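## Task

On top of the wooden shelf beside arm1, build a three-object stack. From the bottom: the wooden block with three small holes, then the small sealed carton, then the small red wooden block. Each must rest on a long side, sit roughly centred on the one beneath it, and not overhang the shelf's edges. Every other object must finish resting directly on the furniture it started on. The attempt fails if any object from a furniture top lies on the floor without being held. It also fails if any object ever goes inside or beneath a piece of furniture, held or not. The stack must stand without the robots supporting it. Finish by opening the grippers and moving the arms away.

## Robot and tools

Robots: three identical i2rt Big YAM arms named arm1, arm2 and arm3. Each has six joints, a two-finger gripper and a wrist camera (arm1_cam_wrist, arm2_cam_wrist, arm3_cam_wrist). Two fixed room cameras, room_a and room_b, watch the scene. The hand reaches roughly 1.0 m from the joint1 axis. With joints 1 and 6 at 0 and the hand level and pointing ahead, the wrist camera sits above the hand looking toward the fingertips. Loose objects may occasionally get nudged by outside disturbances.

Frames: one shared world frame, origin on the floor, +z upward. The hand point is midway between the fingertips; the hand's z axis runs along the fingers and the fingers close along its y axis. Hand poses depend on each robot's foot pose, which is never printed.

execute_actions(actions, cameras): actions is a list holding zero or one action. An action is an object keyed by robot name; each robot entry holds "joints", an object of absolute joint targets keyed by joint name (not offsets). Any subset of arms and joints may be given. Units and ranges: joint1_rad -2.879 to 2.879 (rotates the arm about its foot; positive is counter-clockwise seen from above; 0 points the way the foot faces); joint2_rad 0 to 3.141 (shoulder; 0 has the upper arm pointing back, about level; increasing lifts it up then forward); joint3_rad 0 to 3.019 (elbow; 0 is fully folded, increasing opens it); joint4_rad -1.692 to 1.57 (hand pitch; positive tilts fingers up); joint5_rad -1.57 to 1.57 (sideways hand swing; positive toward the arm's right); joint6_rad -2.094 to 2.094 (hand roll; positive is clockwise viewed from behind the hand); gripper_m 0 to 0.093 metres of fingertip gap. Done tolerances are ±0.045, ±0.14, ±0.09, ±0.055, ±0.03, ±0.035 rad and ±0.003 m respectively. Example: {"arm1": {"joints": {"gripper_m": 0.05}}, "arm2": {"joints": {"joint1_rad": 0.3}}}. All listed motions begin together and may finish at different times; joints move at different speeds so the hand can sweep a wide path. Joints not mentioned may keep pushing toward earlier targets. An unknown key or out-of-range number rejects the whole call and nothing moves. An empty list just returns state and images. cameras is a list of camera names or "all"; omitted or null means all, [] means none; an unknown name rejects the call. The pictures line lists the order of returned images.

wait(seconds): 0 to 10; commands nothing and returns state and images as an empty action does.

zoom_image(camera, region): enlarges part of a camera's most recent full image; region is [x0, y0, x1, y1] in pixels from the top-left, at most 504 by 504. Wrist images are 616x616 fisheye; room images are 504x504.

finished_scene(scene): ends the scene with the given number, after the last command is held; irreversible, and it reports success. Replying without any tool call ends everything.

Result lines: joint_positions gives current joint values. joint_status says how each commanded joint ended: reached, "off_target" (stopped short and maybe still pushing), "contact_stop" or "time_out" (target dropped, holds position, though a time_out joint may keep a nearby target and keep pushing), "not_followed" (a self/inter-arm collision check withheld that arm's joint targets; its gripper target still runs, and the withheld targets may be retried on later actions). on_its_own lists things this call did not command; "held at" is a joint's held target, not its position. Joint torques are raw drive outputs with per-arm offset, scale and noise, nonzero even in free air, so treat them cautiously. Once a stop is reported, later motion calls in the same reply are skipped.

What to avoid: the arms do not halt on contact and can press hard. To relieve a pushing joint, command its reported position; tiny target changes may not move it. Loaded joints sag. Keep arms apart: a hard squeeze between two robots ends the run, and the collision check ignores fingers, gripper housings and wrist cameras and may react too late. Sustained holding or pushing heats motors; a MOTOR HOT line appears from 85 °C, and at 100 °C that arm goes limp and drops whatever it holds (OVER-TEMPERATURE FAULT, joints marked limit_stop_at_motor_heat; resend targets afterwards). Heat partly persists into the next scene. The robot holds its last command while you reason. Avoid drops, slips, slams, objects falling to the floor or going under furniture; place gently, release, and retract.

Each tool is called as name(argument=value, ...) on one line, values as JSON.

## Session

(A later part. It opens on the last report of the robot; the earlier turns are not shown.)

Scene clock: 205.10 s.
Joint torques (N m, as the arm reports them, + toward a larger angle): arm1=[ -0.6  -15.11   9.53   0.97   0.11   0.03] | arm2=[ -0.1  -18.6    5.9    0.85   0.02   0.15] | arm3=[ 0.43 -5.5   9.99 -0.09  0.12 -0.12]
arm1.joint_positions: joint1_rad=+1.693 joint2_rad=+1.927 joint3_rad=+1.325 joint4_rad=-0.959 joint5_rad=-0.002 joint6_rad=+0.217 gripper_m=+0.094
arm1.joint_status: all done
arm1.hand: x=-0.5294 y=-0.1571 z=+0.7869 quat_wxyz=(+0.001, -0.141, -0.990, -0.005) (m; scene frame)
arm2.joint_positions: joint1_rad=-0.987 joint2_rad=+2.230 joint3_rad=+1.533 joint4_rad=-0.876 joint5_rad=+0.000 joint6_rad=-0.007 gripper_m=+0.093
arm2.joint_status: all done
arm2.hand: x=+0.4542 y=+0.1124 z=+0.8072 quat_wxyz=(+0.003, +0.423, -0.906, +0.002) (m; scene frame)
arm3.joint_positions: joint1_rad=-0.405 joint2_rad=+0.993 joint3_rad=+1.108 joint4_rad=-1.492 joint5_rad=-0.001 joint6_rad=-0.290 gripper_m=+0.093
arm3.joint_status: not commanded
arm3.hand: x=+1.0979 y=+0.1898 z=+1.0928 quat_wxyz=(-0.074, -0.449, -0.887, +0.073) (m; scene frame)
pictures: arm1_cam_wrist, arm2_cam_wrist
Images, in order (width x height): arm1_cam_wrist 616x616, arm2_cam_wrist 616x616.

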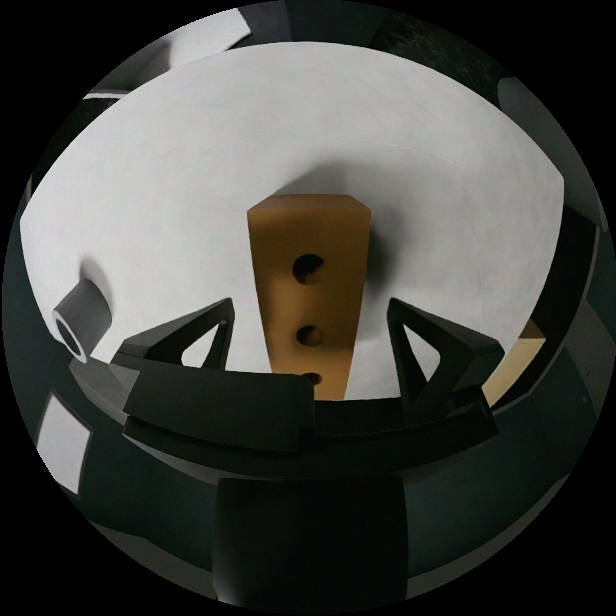

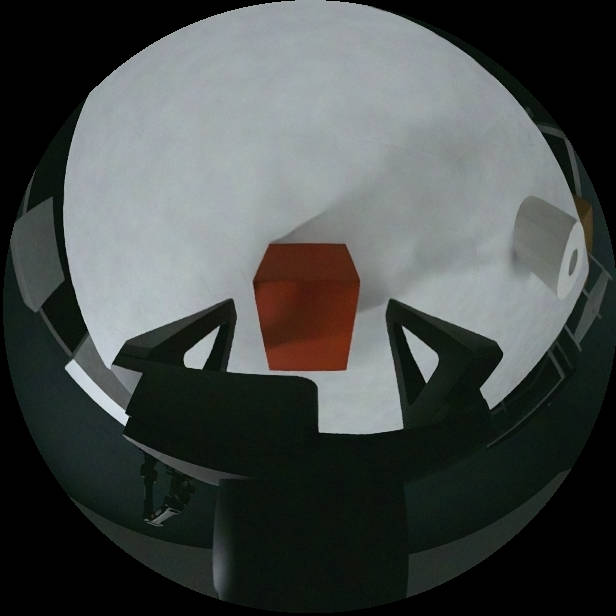

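execute_actions(actions=[])

Scene clock: 240.53 s.
Joint torques (N m, as the arm reports them, + toward a larger angle): arm1=[ -0.59 -15.28   9.6    1.     0.1    0.04] | arm2=[ -0.01 -18.89   5.68   1.05   0.04   0.16] | arm3=[ 0.45 -5.51  9.99 -0.1   0.12 -0.12]
arm1.joint_positions: joint1_rad=+1.693 joint2_rad=+1.927 joint3_rad=+1.325 joint4_rad=-0.959 joint5_rad=-0.002 joint6_rad=+0.217 gripper_m=+0.094
arm1.joint_status: all done
arm1.hand: x=-0.5294 y=-0.1571 z=+0.7869 quat_wxyz=(+0.001, -0.141, -0.990, -0.005) (m; scene frame)
arm2.joint_positions: joint1_rad=-0.987 joint2_rad=+2.230 joint3_rad=+1.533 joint4_rad=-0.876 joint5_rad=+0.000 joint6_rad=-0.007 gripper_m=+0.093
arm2.joint_status: all done
arm2.hand: x=+0.4542 y=+0.1124 z=+0.8072 quat_wxyz=(+0.003, +0.423, -0.906, +0.002) (m; scene frame)
arm3.joint_positions: joint1_rad=-0.405 joint2_rad=+0.993 joint3_rad=+1.108 joint4_rad=-1.492 joint5_rad=-0.001 joint6_rad=-0.290 gripper_m=+0.093
arm3.joint_status: not commanded
arm3.hand: x=+1.0979 y=+0.1898 z=+1.0928 quat_wxyz=(-0.074, -0.449, -0.887, +0.073) (m; scene frame)
pictures: arm1_cam_wrist, arm2_cam_wrist, arm3_cam_wrist, room_a, room_b
Images, in order (width x height): arm1_cam_wrist 616x616, arm2_cam_wrist 616x616, arm3_cam_wrist 616x616, room_a 504x504, room_b 504x504.

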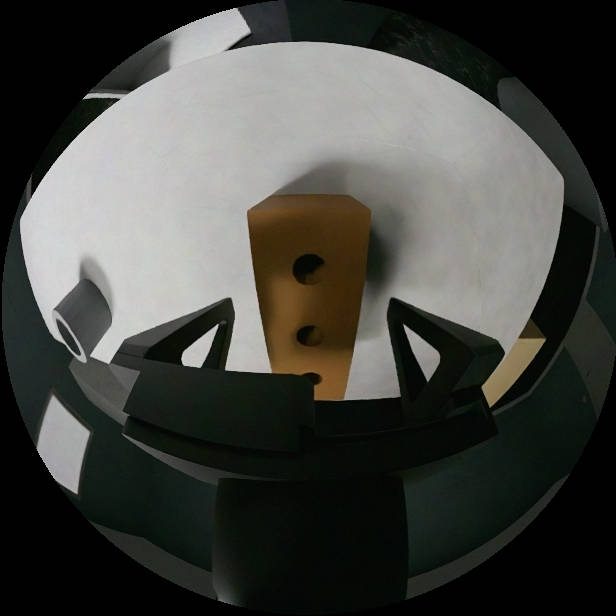

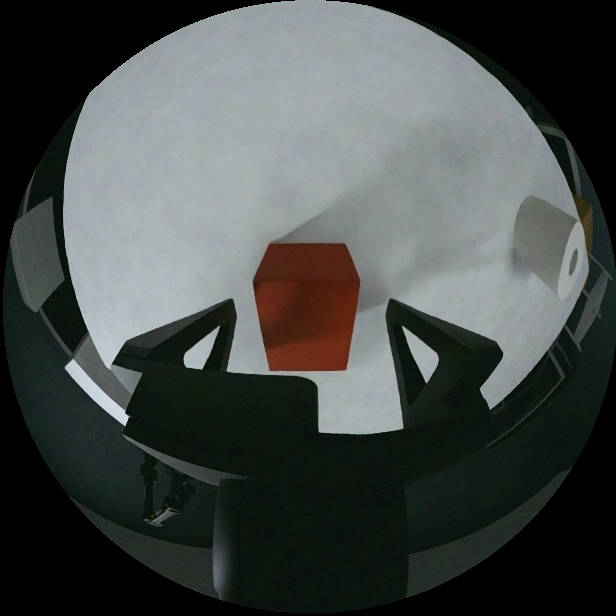

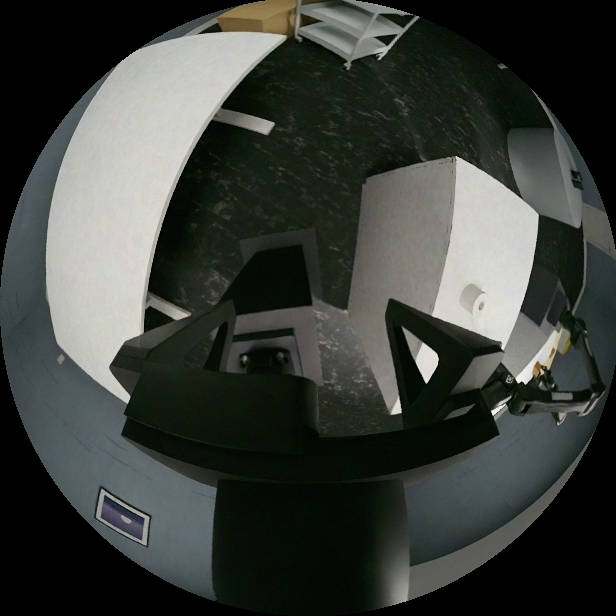

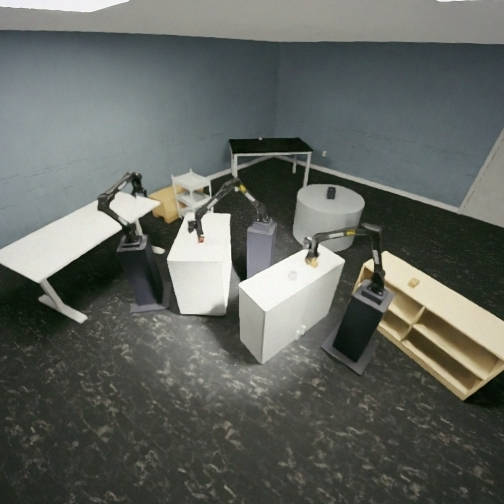

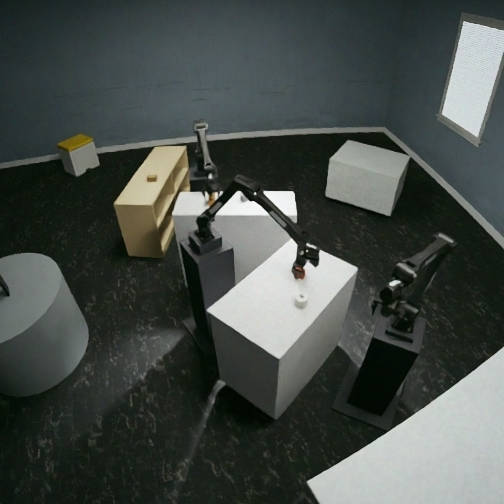

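execute_actions(actions=[{"arm1":{"joints":{"gripper_m":0.025}},"arm2":{"joints":{"gripper_m":0.025}}}], cameras=[])

execute_actions(actions=[{"arm1":{"joints":{"joint2_rad":1.75,"joint4_rad":-1.14}},"arm2":{"joints":{"joint2_rad":2.06,"joint4_rad":-1.04}}}], cameras=["arm1_cam_wrist","arm2_cam_wrist"])

Scene clock: 246.30 s.
Joint torques (N m, as the arm reports them, + toward a larger angle): arm1=[ -0.59 -15.26   9.61   0.98   0.1    0.03] | arm2=[  0.42 -19.19   5.82   1.06   0.05   0.17] | arm3=[ 0.46 -5.47  9.99 -0.09  0.12 -0.12]
arm1.joint_positions: joint1_rad=+1.693 joint2_rad=+1.927 joint3_rad=+1.325 joint4_rad=-0.958 joint5_rad=-0.002 joint6_rad=+0.218 gripper_m=+0.044
arm1.joint_status: gripper_m off_target (ended at +0.044, target +0.025)
arm1.hand: x=-0.5293 y=-0.1571 z=+0.7869 quat_wxyz=(+0.001, -0.141, -0.990, -0.005) (m; scene frame)
arm2.joint_positions: joint1_rad=-0.987 joint2_rad=+2.230 joint3_rad=+1.533 joint4_rad=-0.876 joint5_rad=+0.000 joint6_rad=-0.007 gripper_m=+0.045
arm2.joint_status: gripper_m off_target (ended at +0.045, target +0.025)
arm2.hand: x=+0.4542 y=+0.1124 z=+0.8072 quat_wxyz=(+0.003, +0.423, -0.906, +0.002) (m; scene frame)
arm3.joint_positions: joint1_rad=-0.405 joint2_rad=+0.993 joint3_rad=+1.108 joint4_rad=-1.492 joint5_rad=-0.001 joint6_rad=-0.290 gripper_m=+0.093
arm3.joint_status: not commanded
arm3.hand: x=+1.0979 y=+0.1898 z=+1.0928 quat_wxyz=(-0.074, -0.449, -0.887, +0.073) (m; scene frame)
pictures: none
No camera images: the call's "cameras" was empty. Leave "cameras" out to get every camera's image.

Scene clock: 247.43 s.
Joint torques (N m, as the arm reports them, + toward a larger angle): arm1=[ -0.62 -12.66  11.12  -0.11   0.1    0.03] | arm2=[  0.25 -16.54   6.49  -0.42   0.03   0.15] | arm3=[ 0.43 -5.52  9.99 -0.09  0.12 -0.12]
arm1.joint_positions: joint1_rad=+1.693 joint2_rad=+1.737 joint3_rad=+1.318 joint4_rad=-1.127 joint5_rad=-0.002 joint6_rad=+0.218 gripper_m=+0.044
arm1.joint_status: all done
arm1.hand: x=-0.5566 y=-0.1560 z=+0.8793 quat_wxyz=(-0.006, -0.141, -0.990, -0.005) (m; scene frame)
arm2.joint_positions: joint1_rad=-0.987 joint2_rad=+2.054 joint3_rad=+1.533 joint4_rad=-1.025 joint5_rad=+0.000 joint6_rad=-0.007 gripper_m=+0.045
arm2.joint_status: all done
arm2.hand: x=+0.4515 y=+0.1095 z=+0.9085 quat_wxyz=(-0.009, +0.423, -0.906, -0.003) (m; scene frame)
arm3.joint_positions: joint1_rad=-0.405 joint2_rad=+0.993 joint3_rad=+1.108 joint4_rad=-1.492 joint5_rad=-0.001 joint6_rad=-0.290 gripper_m=+0.093
arm3.joint_status: not commanded
arm3.hand: x=+1.0979 y=+0.1898 z=+1.0928 quat_wxyz=(-0.074, -0.449, -0.887, +0.073) (m; scene frame)
pictures: arm1_cam_wrist, arm2_cam_wrist
Images, in order (width x height): arm1_cam_wrist 616x616, arm2_cam_wrist 616x616.

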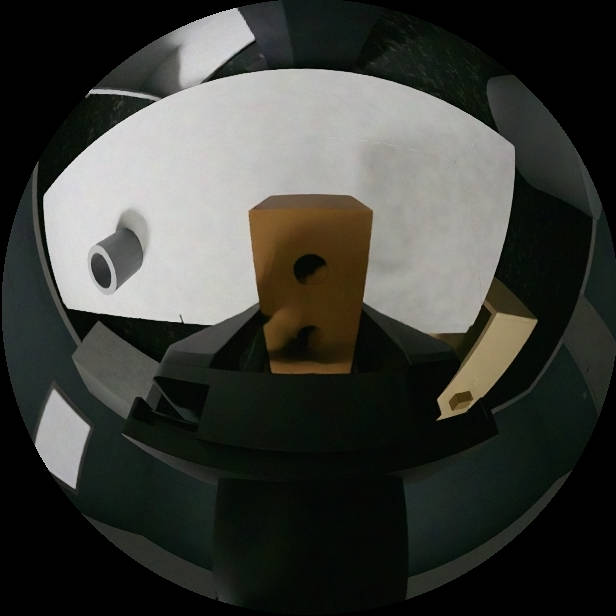

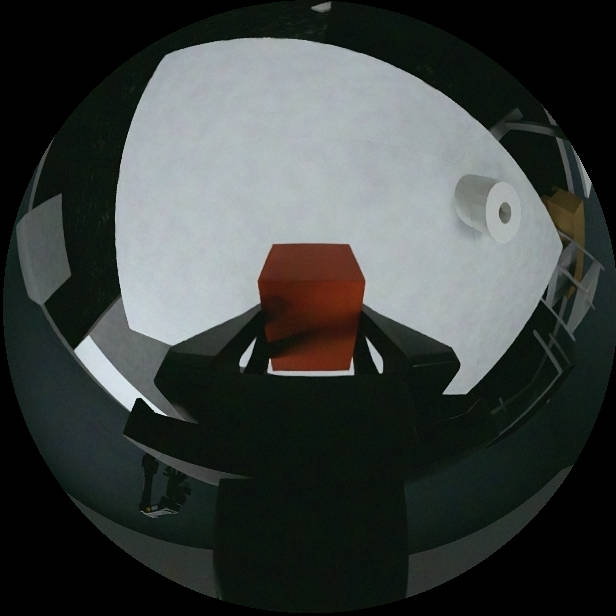

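execute_actions(actions=[{"arm1":{"joints":{"joint1_rad":-0.05,"joint3_rad":1.43,"joint4_rad":-1.25,"joint6_rad":0.0}},"arm2":{"joints":{"joint1_rad":1.0}}}], cameras=["arm1_cam_wrist"])

execute_actions(actions=[{"arm1":{"joints":{"joint2_rad":2.08,"joint4_rad":-0.86}},"arm2":{"joints":{"joint2_rad":2.2,"joint4_rad":-0.885}}}], cameras=["arm1_cam_wrist","arm2_cam_wrist","room_a"])

Scene clock: 264.37 s.
Joint torques (N m, as the arm reports them, + toward a larger angle): arm1=[  0.54 -13.67  13.64  -0.21  -0.07  -0.09] | arm2=[ -0.21 -16.6    6.62  -0.45   0.01   0.18] | arm3=[ 0.45 -5.54 10.   -0.09  0.12 -0.12]
arm1.joint_positions: joint1_rad=-0.059 joint2_rad=+1.747 joint3_rad=+1.391 joint4_rad=-1.236 joint5_rad=+0.002 joint6_rad=+0.009 gripper_m=+0.045
arm1.joint_status: all done
arm1.hand: x=-1.1867 y=-0.6149 z=+0.9031 quat_wxyz=(+0.014, -0.791, -0.611, -0.006) (m; scene frame)
arm2.joint_positions: joint1_rad=+1.003 joint2_rad=+2.055 joint3_rad=+1.533 joint4_rad=-1.025 joint5_rad=+0.000 joint6_rad=-0.007 gripper_m=+0.045
arm2.joint_status: all done
arm2.hand: x=-0.5050 y=-0.1768 z=+0.9113 quat_wxyz=(+0.001, +0.990, -0.138, -0.012) (m; scene frame)
arm3.joint_positions: joint1_rad=-0.405 joint2_rad=+0.993 joint3_rad=+1.108 joint4_rad=-1.492 joint5_rad=-0.001 joint6_rad=-0.290 gripper_m=+0.093
arm3.joint_status: not commanded
arm3.hand: x=+1.0979 y=+0.1898 z=+1.0928 quat_wxyz=(-0.074, -0.449, -0.887, +0.073) (m; scene frame)
pictures: arm1_cam_wrist
Images, in order (width x height): arm1_cam_wrist 616x616.

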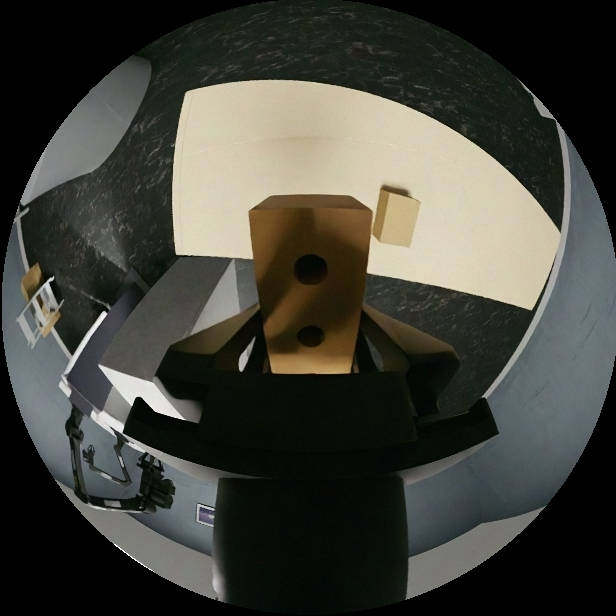

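Scene clock: 265.67 s.
Joint torques (N m, as the arm reports them, + toward a larger angle): arm1=[  0.52 -18.14  11.16   0.98  -0.07  -0.09] | arm2=[ -0.25 -19.62   5.87   0.93   0.05   0.15] | arm3=[ 0.42 -5.49  9.99 -0.09  0.12 -0.12]
arm1.joint_positions: joint1_rad=-0.059 joint2_rad=+2.094 joint3_rad=+1.400 joint4_rad=-0.874 joint5_rad=+0.002 joint6_rad=+0.009 gripper_m=+0.045
arm1.joint_status: all done
arm1.hand: x=-1.2024 y=-0.6684 z=+0.7248 quat_wxyz=(+0.007, -0.791, -0.611, +0.003) (m; scene frame)
arm2.joint_positions: joint1_rad=+1.003 joint2_rad=+2.228 joint3_rad=+1.530 joint4_rad=-0.901 joint5_rad=+0.000 joint6_rad=-0.007 gripper_m=+0.045
arm2.joint_status: all done
arm2.hand: x=-0.5030 y=-0.1780 z=+0.8112 quat_wxyz=(+0.005, +0.990, -0.138, +0.013) (m; scene frame)
arm3.joint_positions: joint1_rad=-0.405 joint2_rad=+0.993 joint3_rad=+1.108 joint4_rad=-1.492 joint5_rad=-0.001 joint6_rad=-0.290 gripper_m=+0.093
arm3.joint_status: not commanded
arm3.hand: x=+1.0979 y=+0.1898 z=+1.0928 quat_wxyz=(-0.074, -0.449, -0.887, +0.073) (m; scene frame)
pictures: arm1_cam_wrist, arm2_cam_wrist, room_a
Images, in order (width x height): arm1_cam_wrist 616x616, arm2_cam_wrist 616x616, room_a 504x504.

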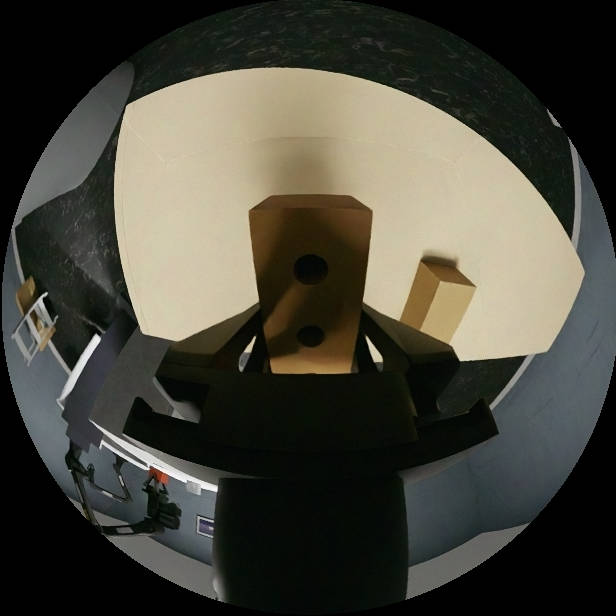

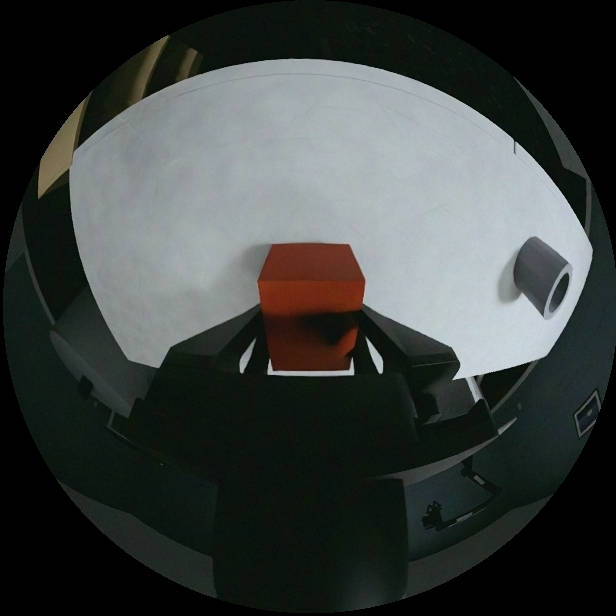

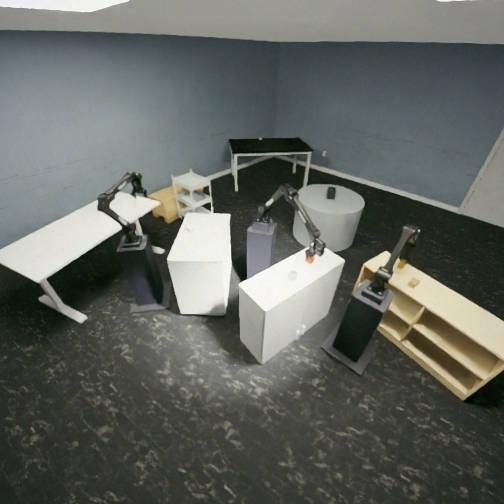

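execute_actions(actions=[{"arm1":{"joints":{"joint2_rad":2.20,"joint4_rad":-0.745}},"arm2":{"joints":{"joint2_rad":2.27,"joint3_rad":1.64,"joint4_rad":-0.885}}}], cameras=["arm1_cam_wrist","arm2_cam_wrist"])

Scene clock: 272.57 s.
Joint torques (N m, as the arm reports them, + toward a larger angle): arm1=[  0.46 -18.08  10.33   0.95  -0.07  -0.09] | arm2=[  0.04 -17.7    9.61   0.86   0.05   0.15] | arm3=[ 0.43 -5.51  9.98 -0.1   0.12 -0.12]
arm1.joint_positions: joint1_rad=-0.059 joint2_rad=+2.208 joint3_rad=+1.401 joint4_rad=-0.759 joint5_rad=+0.002 joint6_rad=+0.009 gripper_m=+0.045
arm1.joint_status: all done
arm1.hand: x=-1.2038 y=-0.6710 z=+0.6633 quat_wxyz=(+0.006, -0.791, -0.611, +0.005) (m; scene frame)
arm2.joint_positions: joint1_rad=+1.003 joint2_rad=+2.263 joint3_rad=+1.587 joint4_rad=-0.898 joint5_rad=+0.000 joint6_rad=-0.007 gripper_m=+0.045
arm2.joint_status: all done
arm2.hand: x=-0.5227 y=-0.1723 z=+0.8078 quat_wxyz=(+0.003, +0.990, -0.138, +0.001) (m; scene frame)
arm3.joint_positions: joint1_rad=-0.405 joint2_rad=+0.993 joint3_rad=+1.108 joint4_rad=-1.492 joint5_rad=-0.001 joint6_rad=-0.290 gripper_m=+0.093
arm3.joint_status: not commanded
arm3.hand: x=+1.0979 y=+0.1898 z=+1.0928 quat_wxyz=(-0.074, -0.449, -0.887, +0.073) (m; scene frame)
pictures: arm1_cam_wrist, arm2_cam_wrist
Images, in order (width x height): arm1_cam_wrist 616x616, arm2_cam_wrist 616x616.

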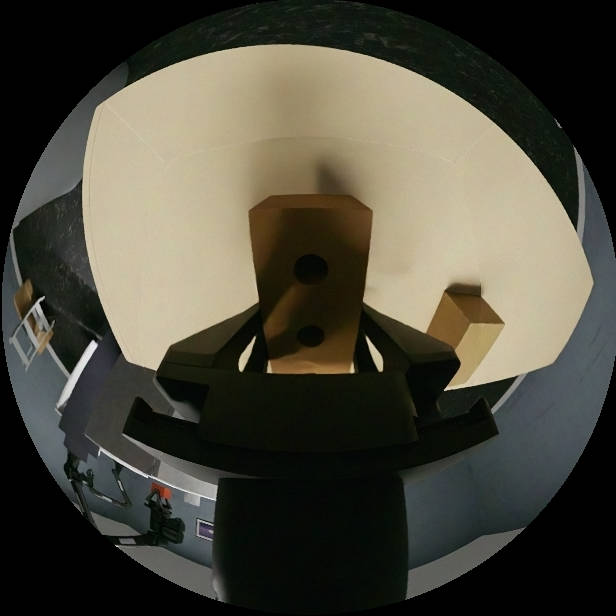

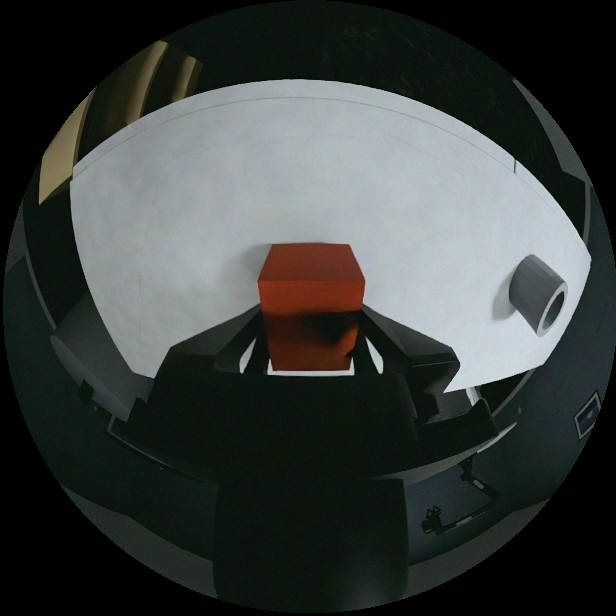

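execute_actions(actions=[{"arm1":{"joints":{"joint2_rad":2.25,"joint4_rad":-0.71}},"arm2":{"joints":{"joint2_rad":2.31,"joint4_rad":-0.85}}}], cameras=[])

Scene clock: 276.07 s.
Joint torques (N m, as the arm reports them, + toward a larger angle): arm1=[  0.49 -16.47  10.14   1.05  -0.07  -0.09] | arm2=[ -0.38 -18.11   8.86   0.87  -0.01   0.17] | arm3=[ 0.47 -5.5   9.99 -0.09  0.12 -0.12]
arm1.joint_positions: joint1_rad=-0.059 joint2_rad=+2.238 joint3_rad=+1.401 joint4_rad=-0.725 joint5_rad=+0.002 joint6_rad=+0.009 gripper_m=+0.045
arm1.joint_status: all done
arm1.hand: x=-1.2041 y=-0.6711 z=+0.6469 quat_wxyz=(+0.004, -0.791, -0.611, +0.006) (m; scene frame)
arm2.joint_positions: joint1_rad=+1.003 joint2_rad=+2.297 joint3_rad=+1.595 joint4_rad=-0.864 joint5_rad=+0.000 joint6_rad=-0.007 gripper_m=+0.044
arm2.joint_status: all done
arm2.hand: x=-0.5264 y=-0.1713 z=+0.7898 quat_wxyz=(+0.003, +0.990, -0.138, -0.003) (m; scene frame)
arm3.joint_positions: joint1_rad=-0.405 joint2_rad=+0.993 joint3_rad=+1.108 joint4_rad=-1.492 joint5_rad=-0.001 joint6_rad=-0.290 gripper_m=+0.093
arm3.joint_status: not commanded
arm3.hand: x=+1.0979 y=+0.1898 z=+1.0928 quat_wxyz=(-0.074, -0.449, -0.887, +0.073) (m; scene frame)
pictures: none
No camera images: the call's "cameras" was empty. Leave "cameras" out to get every camera's image.

execute_actions(actions=[{"arm1":{"joints":{"joint2_rad":2.28}},"arm2":{"joints":{"joint2_rad":2.335}}}], cameras=["arm1_cam_wrist"])

Scene clock: 279.70 s.
Joint torques (N m, as the arm reports them, + toward a larger angle): arm1=[  0.55 -16.03   9.78   0.73  -0.04  -0.08] | arm2=[ -0.51 -16.3    8.94   0.91   0.03   0.15] | arm3=[ 0.45 -5.5   9.99 -0.1   0.12 -0.12]
arm1.joint_positions: joint1_rad=-0.059 joint2_rad=+2.258 joint3_rad=+1.403 joint4_rad=-0.720 joint5_rad=+0.002 joint6_rad=+0.008 gripper_m=+0.045
arm1.joint_status: all done
arm1.hand: x=-1.2032 y=-0.6677 z=+0.6365 quat_wxyz=(+0.008, -0.791, -0.612, +0.001) (m; scene frame)
arm2.joint_positions: joint1_rad=+1.003 joint2_rad=+2.299 joint3_rad=+1.595 joint4_rad=-0.864 joint5_rad=+0.000 joint6_rad=-0.007 gripper_m=+0.044
arm2.joint_status: all done
arm2.hand: x=-0.5261 y=-0.1714 z=+0.7888 quat_wxyz=(+0.003, +0.990, -0.138, -0.002) (m; scene frame)
arm3.joint_positions: joint1_rad=-0.405 joint2_rad=+0.993 joint3_rad=+1.108 joint4_rad=-1.492 joint5_rad=-0.001 joint6_rad=-0.290 gripper_m=+0.093
arm3.joint_status: not commanded
arm3.hand: x=+1.0979 y=+0.1898 z=+1.0928 quat_wxyz=(-0.074, -0.449, -0.887, +0.073) (m; scene frame)
pictures: arm1_cam_wrist
Images, in order (width x height): arm1_cam_wrist 616x616.

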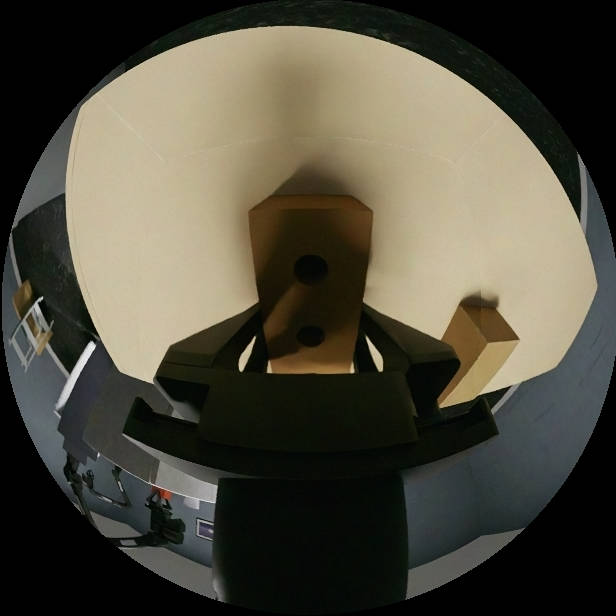

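execute_actions(actions=[{"arm1":{"joints":{"joint2_rad":2.30,"joint4_rad":-0.69}},"arm2":{"joints":{"joint2_rad":2.30,"gripper_m":0.093}}}], cameras=["arm1_cam_wrist"])

Scene clock: 284.07 s.
Joint torques (N m, as the arm reports them, + toward a larger angle): arm1=[  0.51 -14.57   9.79   1.45  -0.04  -0.07] | arm2=[ -0.05 -18.25   8.96   0.81   0.02   0.17] | arm3=[ 0.43 -5.51  9.99 -0.11  0.12 -0.12]
arm1.joint_positions: joint1_rad=-0.059 joint2_rad=+2.259 joint3_rad=+1.403 joint4_rad=-0.715 joint5_rad=+0.002 joint6_rad=+0.007 gripper_m=+0.045
arm1.joint_status: all done
arm1.hand: x=-1.2034 y=-0.6686 z=+0.6359 quat_wxyz=(+0.007, -0.791, -0.612, +0.002) (m; scene frame)
arm2.joint_positions: joint1_rad=+1.003 joint2_rad=+2.299 joint3_rad=+1.596 joint4_rad=-0.864 joint5_rad=+0.000 joint6_rad=-0.007 gripper_m=+0.093
arm2.joint_status: all done
arm2.hand: x=-0.5262 y=-0.1714 z=+0.7890 quat_wxyz=(+0.003, +0.990, -0.138, -0.003) (m; scene frame)
arm3.joint_positions: joint1_rad=-0.405 joint2_rad=+0.993 joint3_rad=+1.108 joint4_rad=-1.492 joint5_rad=-0.001 joint6_rad=-0.290 gripper_m=+0.093
arm3.joint_status: not commanded
arm3.hand: x=+1.0979 y=+0.1898 z=+1.0928 quat_wxyz=(-0.074, -0.449, -0.887, +0.073) (m; scene frame)
pictures: arm1_cam_wrist
Images, in order (width x height): arm1_cam_wrist 616x616.

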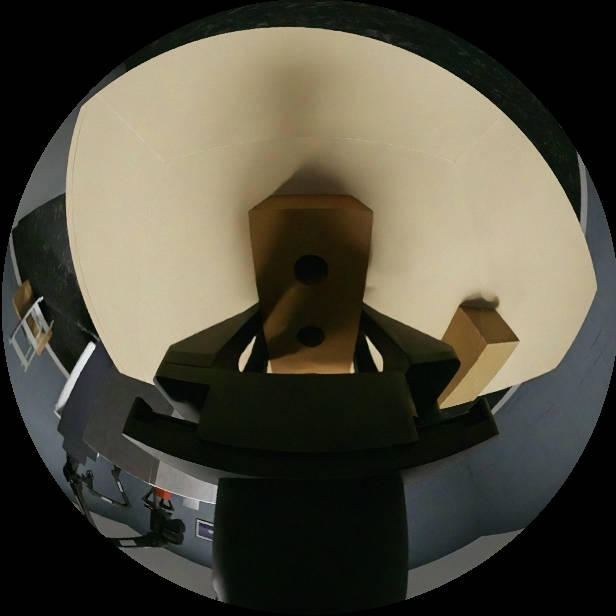

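execute_actions(actions=[{"arm1":{"joints":{"joint2_rad":2.26,"joint4_rad":-0.715,"gripper_m":0.093}},"arm2":{"joints":{"joint2_rad":2.05,"joint4_rad":-1.1}}}], cameras=[])

execute_actions(actions=[{"arm1":{"joints":{"joint2_rad":2.06,"joint4_rad":-0.92}},"arm2":{"joints":{"joint1_rad":-0.3,"joint2_rad":1.2,"joint3_rad":1.2,"joint4_rad":-1.55}}}], cameras=["arm1_cam_wrist","room_b"])

Scene clock: 293.10 s.
Joint torques (N m, as the arm reports them, + toward a larger angle): arm1=[  0.48 -17.57   9.83   0.39  -0.04  -0.07] | arm2=[ -0.55 -16.79   8.99  -0.25   0.03   0.18] | arm3=[ 0.44 -5.52  9.99 -0.09  0.12 -0.12]
arm1.joint_positions: joint1_rad=-0.059 joint2_rad=+2.259 joint3_rad=+1.403 joint4_rad=-0.715 joint5_rad=+0.002 joint6_rad=+0.007 gripper_m=+0.093
arm1.joint_status: all done
arm1.hand: x=-1.2035 y=-0.6688 z=+0.6360 quat_wxyz=(+0.007, -0.791, -0.612, +0.002) (m; scene frame)
arm2.joint_positions: joint1_rad=+1.003 joint2_rad=+2.040 joint3_rad=+1.612 joint4_rad=-1.085 joint5_rad=+0.000 joint6_rad=-0.007 gripper_m=+0.093
arm2.joint_status: all done
arm2.hand: x=-0.5245 y=-0.1710 z=+0.9475 quat_wxyz=(-0.001, +0.990, -0.138, -0.029) (m; scene frame)
arm3.joint_positions: joint1_rad=-0.405 joint2_rad=+0.993 joint3_rad=+1.108 joint4_rad=-1.492 joint5_rad=-0.001 joint6_rad=-0.290 gripper_m=+0.093
arm3.joint_status: not commanded
arm3.hand: x=+1.0979 y=+0.1898 z=+1.0928 quat_wxyz=(-0.074, -0.449, -0.887, +0.073) (m; scene frame)
pictures: none
No camera images: the call's "cameras" was empty. Leave "cameras" out to get every camera's image.

Scene clock: 294.73 s.
Joint torques (N m, as the arm reports them, + toward a larger angle): arm1=[  0.48 -14.71  10.5   -0.07  -0.04  -0.07] | arm2=[-0.06 -7.31  6.96 -0.26  0.    0.18] | arm3=[ 0.43 -5.5   9.99 -0.1   0.12 -0.12]
arm1.joint_positions: joint1_rad=-0.059 joint2_rad=+2.034 joint3_rad=+1.414 joint4_rad=-0.906 joint5_rad=+0.002 joint6_rad=+0.007 gripper_m=+0.093
arm1.joint_status: all done
arm1.hand: x=-1.2042 y=-0.6779 z=+0.7614 quat_wxyz=(-0.007, -0.791, -0.612, +0.020) (m; scene frame)
arm2.joint_positions: joint1_rad=-0.301 joint2_rad=+1.191 joint3_rad=+1.207 joint4_rad=-1.536 joint5_rad=+0.000 joint6_rad=-0.006 gripper_m=+0.093
arm2.joint_status: all done
arm2.hand: x=+0.0731 y=-0.0037 z=+1.1796 quat_wxyz=(-0.016, +0.703, -0.711, -0.017) (m; scene frame)
arm3.joint_positions: joint1_rad=-0.405 joint2_rad=+0.993 joint3_rad=+1.108 joint4_rad=-1.492 joint5_rad=-0.001 joint6_rad=-0.290 gripper_m=+0.093
arm3.joint_status: not commanded
arm3.hand: x=+1.0979 y=+0.1898 z=+1.0928 quat_wxyz=(-0.074, -0.449, -0.887, +0.073) (m; scene frame)
pictures: arm1_cam_wrist, room_b
Images, in order (width x height): arm1_cam_wrist 616x616, room_b 504x504.

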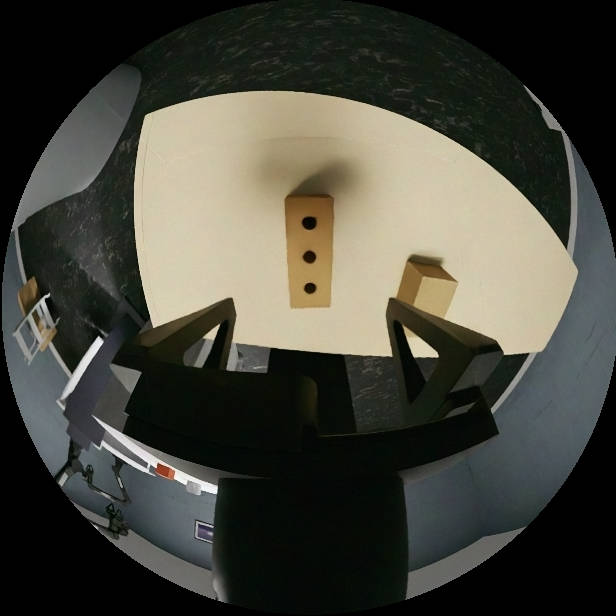

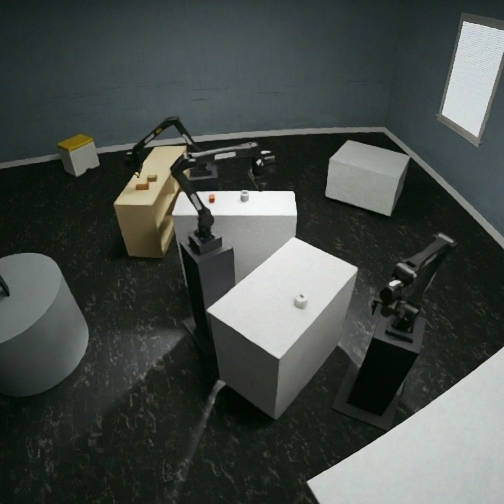

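execute_actions(actions=[{"arm1":{"joints":{"joint1_rad":-0.34,"joint2_rad":2.0,"joint3_rad":1.265,"joint4_rad":-0.81,"joint6_rad":-0.165}}}], cameras=["arm1_cam_wrist"])

Scene clock: 307.93 s.
Joint torques (N m, as the arm reports them, + toward a larger angle): arm1=[ -0.56 -15.54   8.35   1.04  -0.07  -0.08] | arm2=[ 0.23 -6.69  7.01 -0.21 -0.02  0.16] | arm3=[ 0.46 -5.52  9.98 -0.09  0.12 -0.12]
arm1.joint_positions: joint1_rad=-0.340 joint2_rad=+1.999 joint3_rad=+1.266 joint4_rad=-0.824 joint5_rad=+0.002 joint6_rad=-0.157 gripper_m=+0.093
arm1.joint_status: all done
arm1.hand: x=-1.3300 y=-0.5775 z=+0.7379 quat_wxyz=(+0.004, -0.825, -0.565, +0.009) (m; scene frame)
arm2.joint_positions: joint1_rad=-0.301 joint2_rad=+1.191 joint3_rad=+1.207 joint4_rad=-1.536 joint5_rad=+0.000 joint6_rad=-0.006 gripper_m=+0.093
arm2.joint_status: not commanded
arm2.hand: x=+0.0731 y=-0.0037 z=+1.1796 quat_wxyz=(-0.016, +0.703, -0.711, -0.017) (m; scene frame)
arm3.joint_positions: joint1_rad=-0.405 joint2_rad=+0.993 joint3_rad=+1.108 joint4_rad=-1.492 joint5_rad=-0.001 joint6_rad=-0.290 gripper_m=+0.093
arm3.joint_status: not commanded
arm3.hand: x=+1.0979 y=+0.1898 z=+1.0928 quat_wxyz=(-0.074, -0.449, -0.887, +0.073) (m; scene frame)
pictures: arm1_cam_wrist
Images, in order (width x height): arm1_cam_wrist 616x616.

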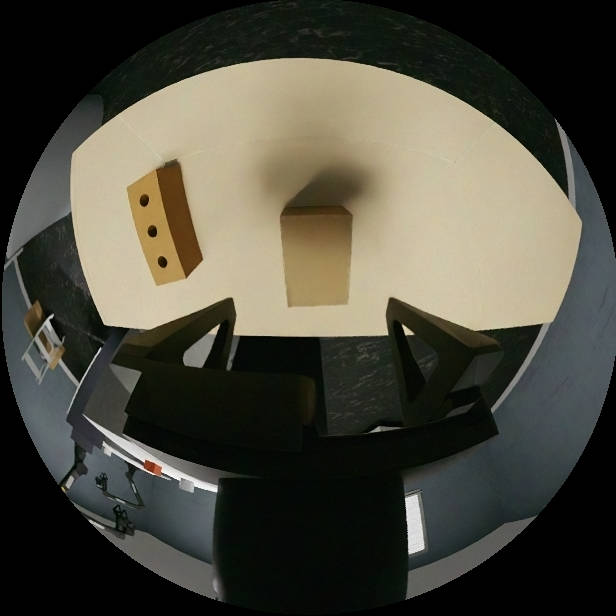

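execute_actions(actions=[{"arm1":{"joints":{"joint1_rad":-0.358,"joint2_rad":2.165,"joint4_rad":-0.635}}}], cameras=["arm1_cam_wrist"])

Scene clock: 319.67 s.
Joint torques (N m, as the arm reports them, + toward a larger angle): arm1=[ -1.11 -16.94   7.78   1.05  -0.07  -0.09] | arm2=[ 0.05 -6.85  6.91 -0.31 -0.04  0.13] | arm3=[ 0.45 -5.52  9.99 -0.1   0.12 -0.12]
arm1.joint_positions: joint1_rad=-0.348 joint2_rad=+2.169 joint3_rad=+1.257 joint4_rad=-0.650 joint5_rad=+0.002 joint6_rad=-0.157 gripper_m=+0.093
arm1.joint_status: all done
arm1.hand: x=-1.3342 y=-0.5736 z=+0.6496 quat_wxyz=(+0.005, -0.827, -0.561, +0.006) (m; scene frame)
arm2.joint_positions: joint1_rad=-0.301 joint2_rad=+1.191 joint3_rad=+1.207 joint4_rad=-1.536 joint5_rad=+0.000 joint6_rad=-0.006 gripper_m=+0.093
arm2.joint_status: not commanded
arm2.hand: x=+0.0731 y=-0.0037 z=+1.1796 quat_wxyz=(-0.016, +0.703, -0.711, -0.017) (m; scene frame)
arm3.joint_positions: joint1_rad=-0.405 joint2_rad=+0.993 joint3_rad=+1.108 joint4_rad=-1.492 joint5_rad=-0.001 joint6_rad=-0.290 gripper_m=+0.093
arm3.joint_status: not commanded
arm3.hand: x=+1.0979 y=+0.1898 z=+1.0928 quat_wxyz=(-0.074, -0.449, -0.887, +0.073) (m; scene frame)
pictures: arm1_cam_wrist
Images, in order (width x height): arm1_cam_wrist 616x616.

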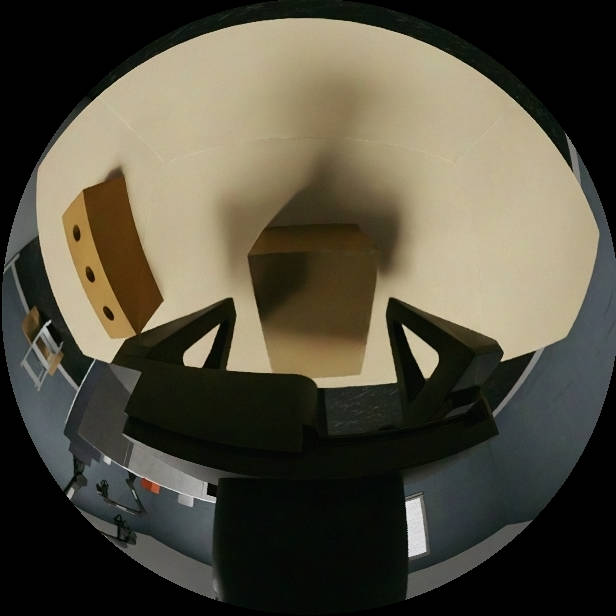

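execute_actions(actions=[{"arm1":{"joints":{"gripper_m":0.035}}}], cameras=[])

execute_actions(actions=[{"arm1":{"joints":{"joint2_rad":1.97,"joint4_rad":-0.87}}}], cameras=["arm1_cam_wrist"])

Scene clock: 328.20 s.
Joint torques (N m, as the arm reports them, + toward a larger angle): arm1=[ -1.03 -16.66   7.77   1.03  -0.06  -0.08] | arm2=[-0.19 -6.78  6.9  -0.35 -0.02  0.17] | arm3=[ 0.46 -5.5   9.99 -0.09  0.12 -0.12]
arm1.joint_positions: joint1_rad=-0.348 joint2_rad=+2.169 joint3_rad=+1.257 joint4_rad=-0.649 joint5_rad=+0.002 joint6_rad=-0.158 gripper_m=+0.059
arm1.joint_status: gripper_m off_target (ended at +0.059, target +0.035)
arm1.hand: x=-1.3344 y=-0.5736 z=+0.6496 quat_wxyz=(+0.005, -0.827, -0.562, +0.007) (m; scene frame)
arm2.joint_positions: joint1_rad=-0.301 joint2_rad=+1.191 joint3_rad=+1.207 joint4_rad=-1.536 joint5_rad=+0.000 joint6_rad=-0.006 gripper_m=+0.093
arm2.joint_status: not commanded
arm2.hand: x=+0.0731 y=-0.0037 z=+1.1796 quat_wxyz=(-0.016, +0.703, -0.711, -0.017) (m; scene frame)
arm3.joint_positions: joint1_rad=-0.405 joint2_rad=+0.993 joint3_rad=+1.108 joint4_rad=-1.492 joint5_rad=-0.001 joint6_rad=-0.290 gripper_m=+0.093
arm3.joint_status: not commanded
arm3.hand: x=+1.0979 y=+0.1898 z=+1.0928 quat_wxyz=(-0.074, -0.449, -0.887, +0.073) (m; scene frame)
pictures: none
No camera images: the call's "cameras" was empty. Leave "cameras" out to get every camera's image.

Scene clock: 329.37 s.
Joint torques (N m, as the arm reports them, + toward a larger angle): arm1=[ -1.03 -13.76   9.34  -0.09  -0.07  -0.08] | arm2=[-0.29 -7.1   6.74 -0.31  0.    0.17] | arm3=[ 0.46 -5.57  9.99 -0.1   0.12 -0.12]
arm1.joint_positions: joint1_rad=-0.348 joint2_rad=+1.952 joint3_rad=+1.257 joint4_rad=-0.857 joint5_rad=+0.002 joint6_rad=-0.158 gripper_m=+0.059
arm1.joint_status: all done
arm1.hand: x=-1.3315 y=-0.5715 z=+0.7585 quat_wxyz=(+0.003, -0.827, -0.562, +0.011) (m; scene frame)
arm2.joint_positions: joint1_rad=-0.301 joint2_rad=+1.191 joint3_rad=+1.207 joint4_rad=-1.536 joint5_rad=+0.000 joint6_rad=-0.006 gripper_m=+0.093
arm2.joint_status: not commanded
arm2.hand: x=+0.0731 y=-0.0037 z=+1.1796 quat_wxyz=(-0.016, +0.703, -0.711, -0.017) (m; scene frame)
arm3.joint_positions: joint1_rad=-0.405 joint2_rad=+0.993 joint3_rad=+1.108 joint4_rad=-1.492 joint5_rad=-0.001 joint6_rad=-0.290 gripper_m=+0.093
arm3.joint_status: not commanded
arm3.hand: x=+1.0979 y=+0.1898 z=+1.0928 quat_wxyz=(-0.074, -0.449, -0.887, +0.073) (m; scene frame)
pictures: arm1_cam_wrist
Images, in order (width x height): arm1_cam_wrist 616x616.

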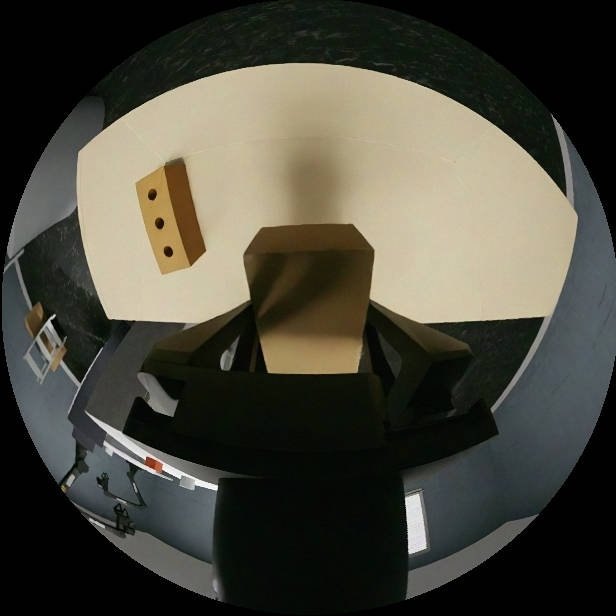

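execute_actions(actions=[{"arm1":{"joints":{"joint1_rad":-0.055,"joint2_rad":2.0,"joint3_rad":1.44,"joint4_rad":-0.97,"joint6_rad":0.015}}}], cameras=[])

execute_actions(actions=[{"arm1":{"joints":{"joint2_rad":2.11,"joint4_rad":-0.835}}}], cameras=["arm1_cam_wrist"])

Scene clock: 337.47 s.
Joint torques (N m, as the arm reports them, + toward a larger angle): arm1=[ -0.07 -16.75  11.17  -0.08   0.1    0.03] | arm2=[-0.45 -6.82  6.72 -0.22 -0.01  0.15] | arm3=[ 0.46 -5.53 10.   -0.09  0.12 -0.12]
arm1.joint_positions: joint1_rad=-0.058 joint2_rad=+1.998 joint3_rad=+1.419 joint4_rad=-0.957 joint5_rad=-0.001 joint6_rad=+0.007 gripper_m=+0.059
arm1.joint_status: all done
arm1.hand: x=-1.2014 y=-0.6735 z=+0.7824 quat_wxyz=(-0.005, -0.790, -0.612, +0.015) (m; scene frame)
arm2.joint_positions: joint1_rad=-0.301 joint2_rad=+1.191 joint3_rad=+1.207 joint4_rad=-1.536 joint5_rad=+0.000 joint6_rad=-0.006 gripper_m=+0.093
arm2.joint_status: not commanded
arm2.hand: x=+0.0731 y=-0.0037 z=+1.1796 quat_wxyz=(-0.016, +0.703, -0.711, -0.017) (m; scene frame)
arm3.joint_positions: joint1_rad=-0.405 joint2_rad=+0.993 joint3_rad=+1.108 joint4_rad=-1.492 joint5_rad=-0.001 joint6_rad=-0.290 gripper_m=+0.093
arm3.joint_status: not commanded
arm3.hand: x=+1.0979 y=+0.1898 z=+1.0928 quat_wxyz=(-0.074, -0.449, -0.887, +0.073) (m; scene frame)
pictures: none
No camera images: the call's "cameras" was empty. Leave "cameras" out to get every camera's image.

Scene clock: 338.43 s.
Joint torques (N m, as the arm reports them, + toward a larger angle): arm1=[ -0.13 -17.49  10.53   1.07   0.09   0.03] | arm2=[ 0.03 -7.51  6.84 -0.25 -0.01  0.15] | arm3=[ 0.48 -5.5   9.99 -0.1   0.12 -0.12]
arm1.joint_positions: joint1_rad=-0.058 joint2_rad=+2.114 joint3_rad=+1.419 joint4_rad=-0.849 joint5_rad=-0.001 joint6_rad=+0.007 gripper_m=+0.059
arm1.joint_status: all done
arm1.hand: x=-1.2037 y=-0.6796 z=+0.7192 quat_wxyz=(-0.002, -0.790, -0.612, +0.011) (m; scene frame)
arm2.joint_positions: joint1_rad=-0.301 joint2_rad=+1.191 joint3_rad=+1.207 joint4_rad=-1.536 joint5_rad=+0.000 joint6_rad=-0.006 gripper_m=+0.093
arm2.joint_status: not commanded
arm2.hand: x=+0.0731 y=-0.0037 z=+1.1796 quat_wxyz=(-0.016, +0.703, -0.711, -0.017) (m; scene frame)
arm3.joint_positions: joint1_rad=-0.405 joint2_rad=+0.993 joint3_rad=+1.108 joint4_rad=-1.492 joint5_rad=-0.001 joint6_rad=-0.290 gripper_m=+0.093
arm3.joint_status: not commanded
arm3.hand: x=+1.0979 y=+0.1898 z=+1.0928 quat_wxyz=(-0.074, -0.449, -0.887, +0.073) (m; scene frame)
pictures: arm1_cam_wrist
Images, in order (width x height): arm1_cam_wrist 616x616.

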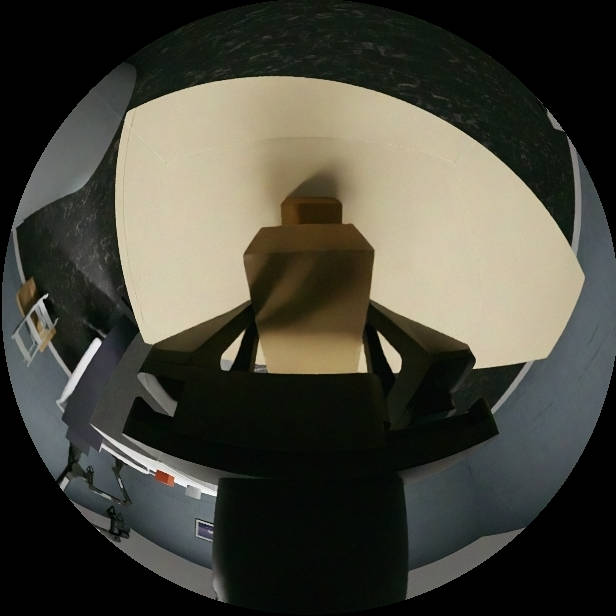

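execute_actions(actions=[{"arm1":{"joints":{"joint2_rad":2.165,"joint4_rad":-0.81}}}], cameras=["arm1_cam_wrist"])

Scene clock: 348.67 s.
Joint torques (N m, as the arm reports them, + toward a larger angle): arm1=[  0.   -16.35  10.23   1.01   0.09   0.04] | arm2=[-0.09 -6.84  6.84 -0.3   0.01  0.15] | arm3=[ 0.45 -5.52  9.99 -0.1   0.12 -0.12]
arm1.joint_positions: joint1_rad=-0.058 joint2_rad=+2.151 joint3_rad=+1.419 joint4_rad=-0.824 joint5_rad=-0.001 joint6_rad=+0.007 gripper_m=+0.059
arm1.joint_status: all done
arm1.hand: x=-1.2036 y=-0.6780 z=+0.6991 quat_wxyz=(+0.001, -0.791, -0.612, +0.007) (m; scene frame)
arm2.joint_positions: joint1_rad=-0.301 joint2_rad=+1.191 joint3_rad=+1.207 joint4_rad=-1.536 joint5_rad=+0.000 joint6_rad=-0.006 gripper_m=+0.093
arm2.joint_status: not commanded
arm2.hand: x=+0.0731 y=-0.0037 z=+1.1796 quat_wxyz=(-0.016, +0.703, -0.711, -0.017) (m; scene frame)
arm3.joint_positions: joint1_rad=-0.405 joint2_rad=+0.993 joint3_rad=+1.108 joint4_rad=-1.492 joint5_rad=-0.001 joint6_rad=-0.290 gripper_m=+0.093
arm3.joint_status: not commanded
arm3.hand: x=+1.0979 y=+0.1898 z=+1.0928 quat_wxyz=(-0.074, -0.449, -0.887, +0.073) (m; scene frame)
pictures: arm1_cam_wrist
Images, in order (width x height): arm1_cam_wrist 616x616.

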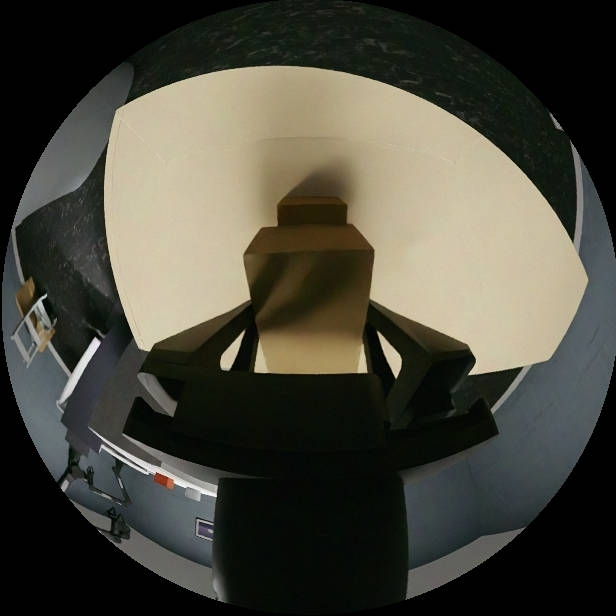

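execute_actions(actions=[{"arm1":{"joints":{"joint2_rad":2.195}}}], cameras=[])

Scene clock: 351.43 s.
Joint torques (N m, as the arm reports them, + toward a larger angle): arm1=[  0.02 -14.18  10.21   1.01   0.09   0.03] | arm2=[-0.35 -6.94  6.86 -0.16  0.02  0.18] | arm3=[ 0.47 -5.51  9.99 -0.1   0.12 -0.12]
arm1.joint_positions: joint1_rad=-0.058 joint2_rad=+2.153 joint3_rad=+1.419 joint4_rad=-0.824 joint5_rad=-0.001 joint6_rad=+0.007 gripper_m=+0.059
arm1.joint_status: all done
arm1.hand: x=-1.2035 y=-0.6776 z=+0.6981 quat_wxyz=(+0.002, -0.791, -0.612, +0.006) (m; scene frame)
arm2.joint_positions: joint1_rad=-0.301 joint2_rad=+1.191 joint3_rad=+1.207 joint4_rad=-1.536 joint5_rad=+0.000 joint6_rad=-0.006 gripper_m=+0.093
arm2.joint_status: not commanded
arm2.hand: x=+0.0731 y=-0.0037 z=+1.1796 quat_wxyz=(-0.016, +0.703, -0.711, -0.017) (m; scene frame)
arm3.joint_positions: joint1_rad=-0.405 joint2_rad=+0.993 joint3_rad=+1.108 joint4_rad=-1.492 joint5_rad=-0.001 joint6_rad=-0.290 gripper_m=+0.093
arm3.joint_status: not commanded
arm3.hand: x=+1.0979 y=+0.1898 z=+1.0928 quat_wxyz=(-0.074, -0.449, -0.887, +0.073) (m; scene frame)
pictures: none
No camera images: the call's "cameras" was empty. Leave "cameras" out to get every camera's image.


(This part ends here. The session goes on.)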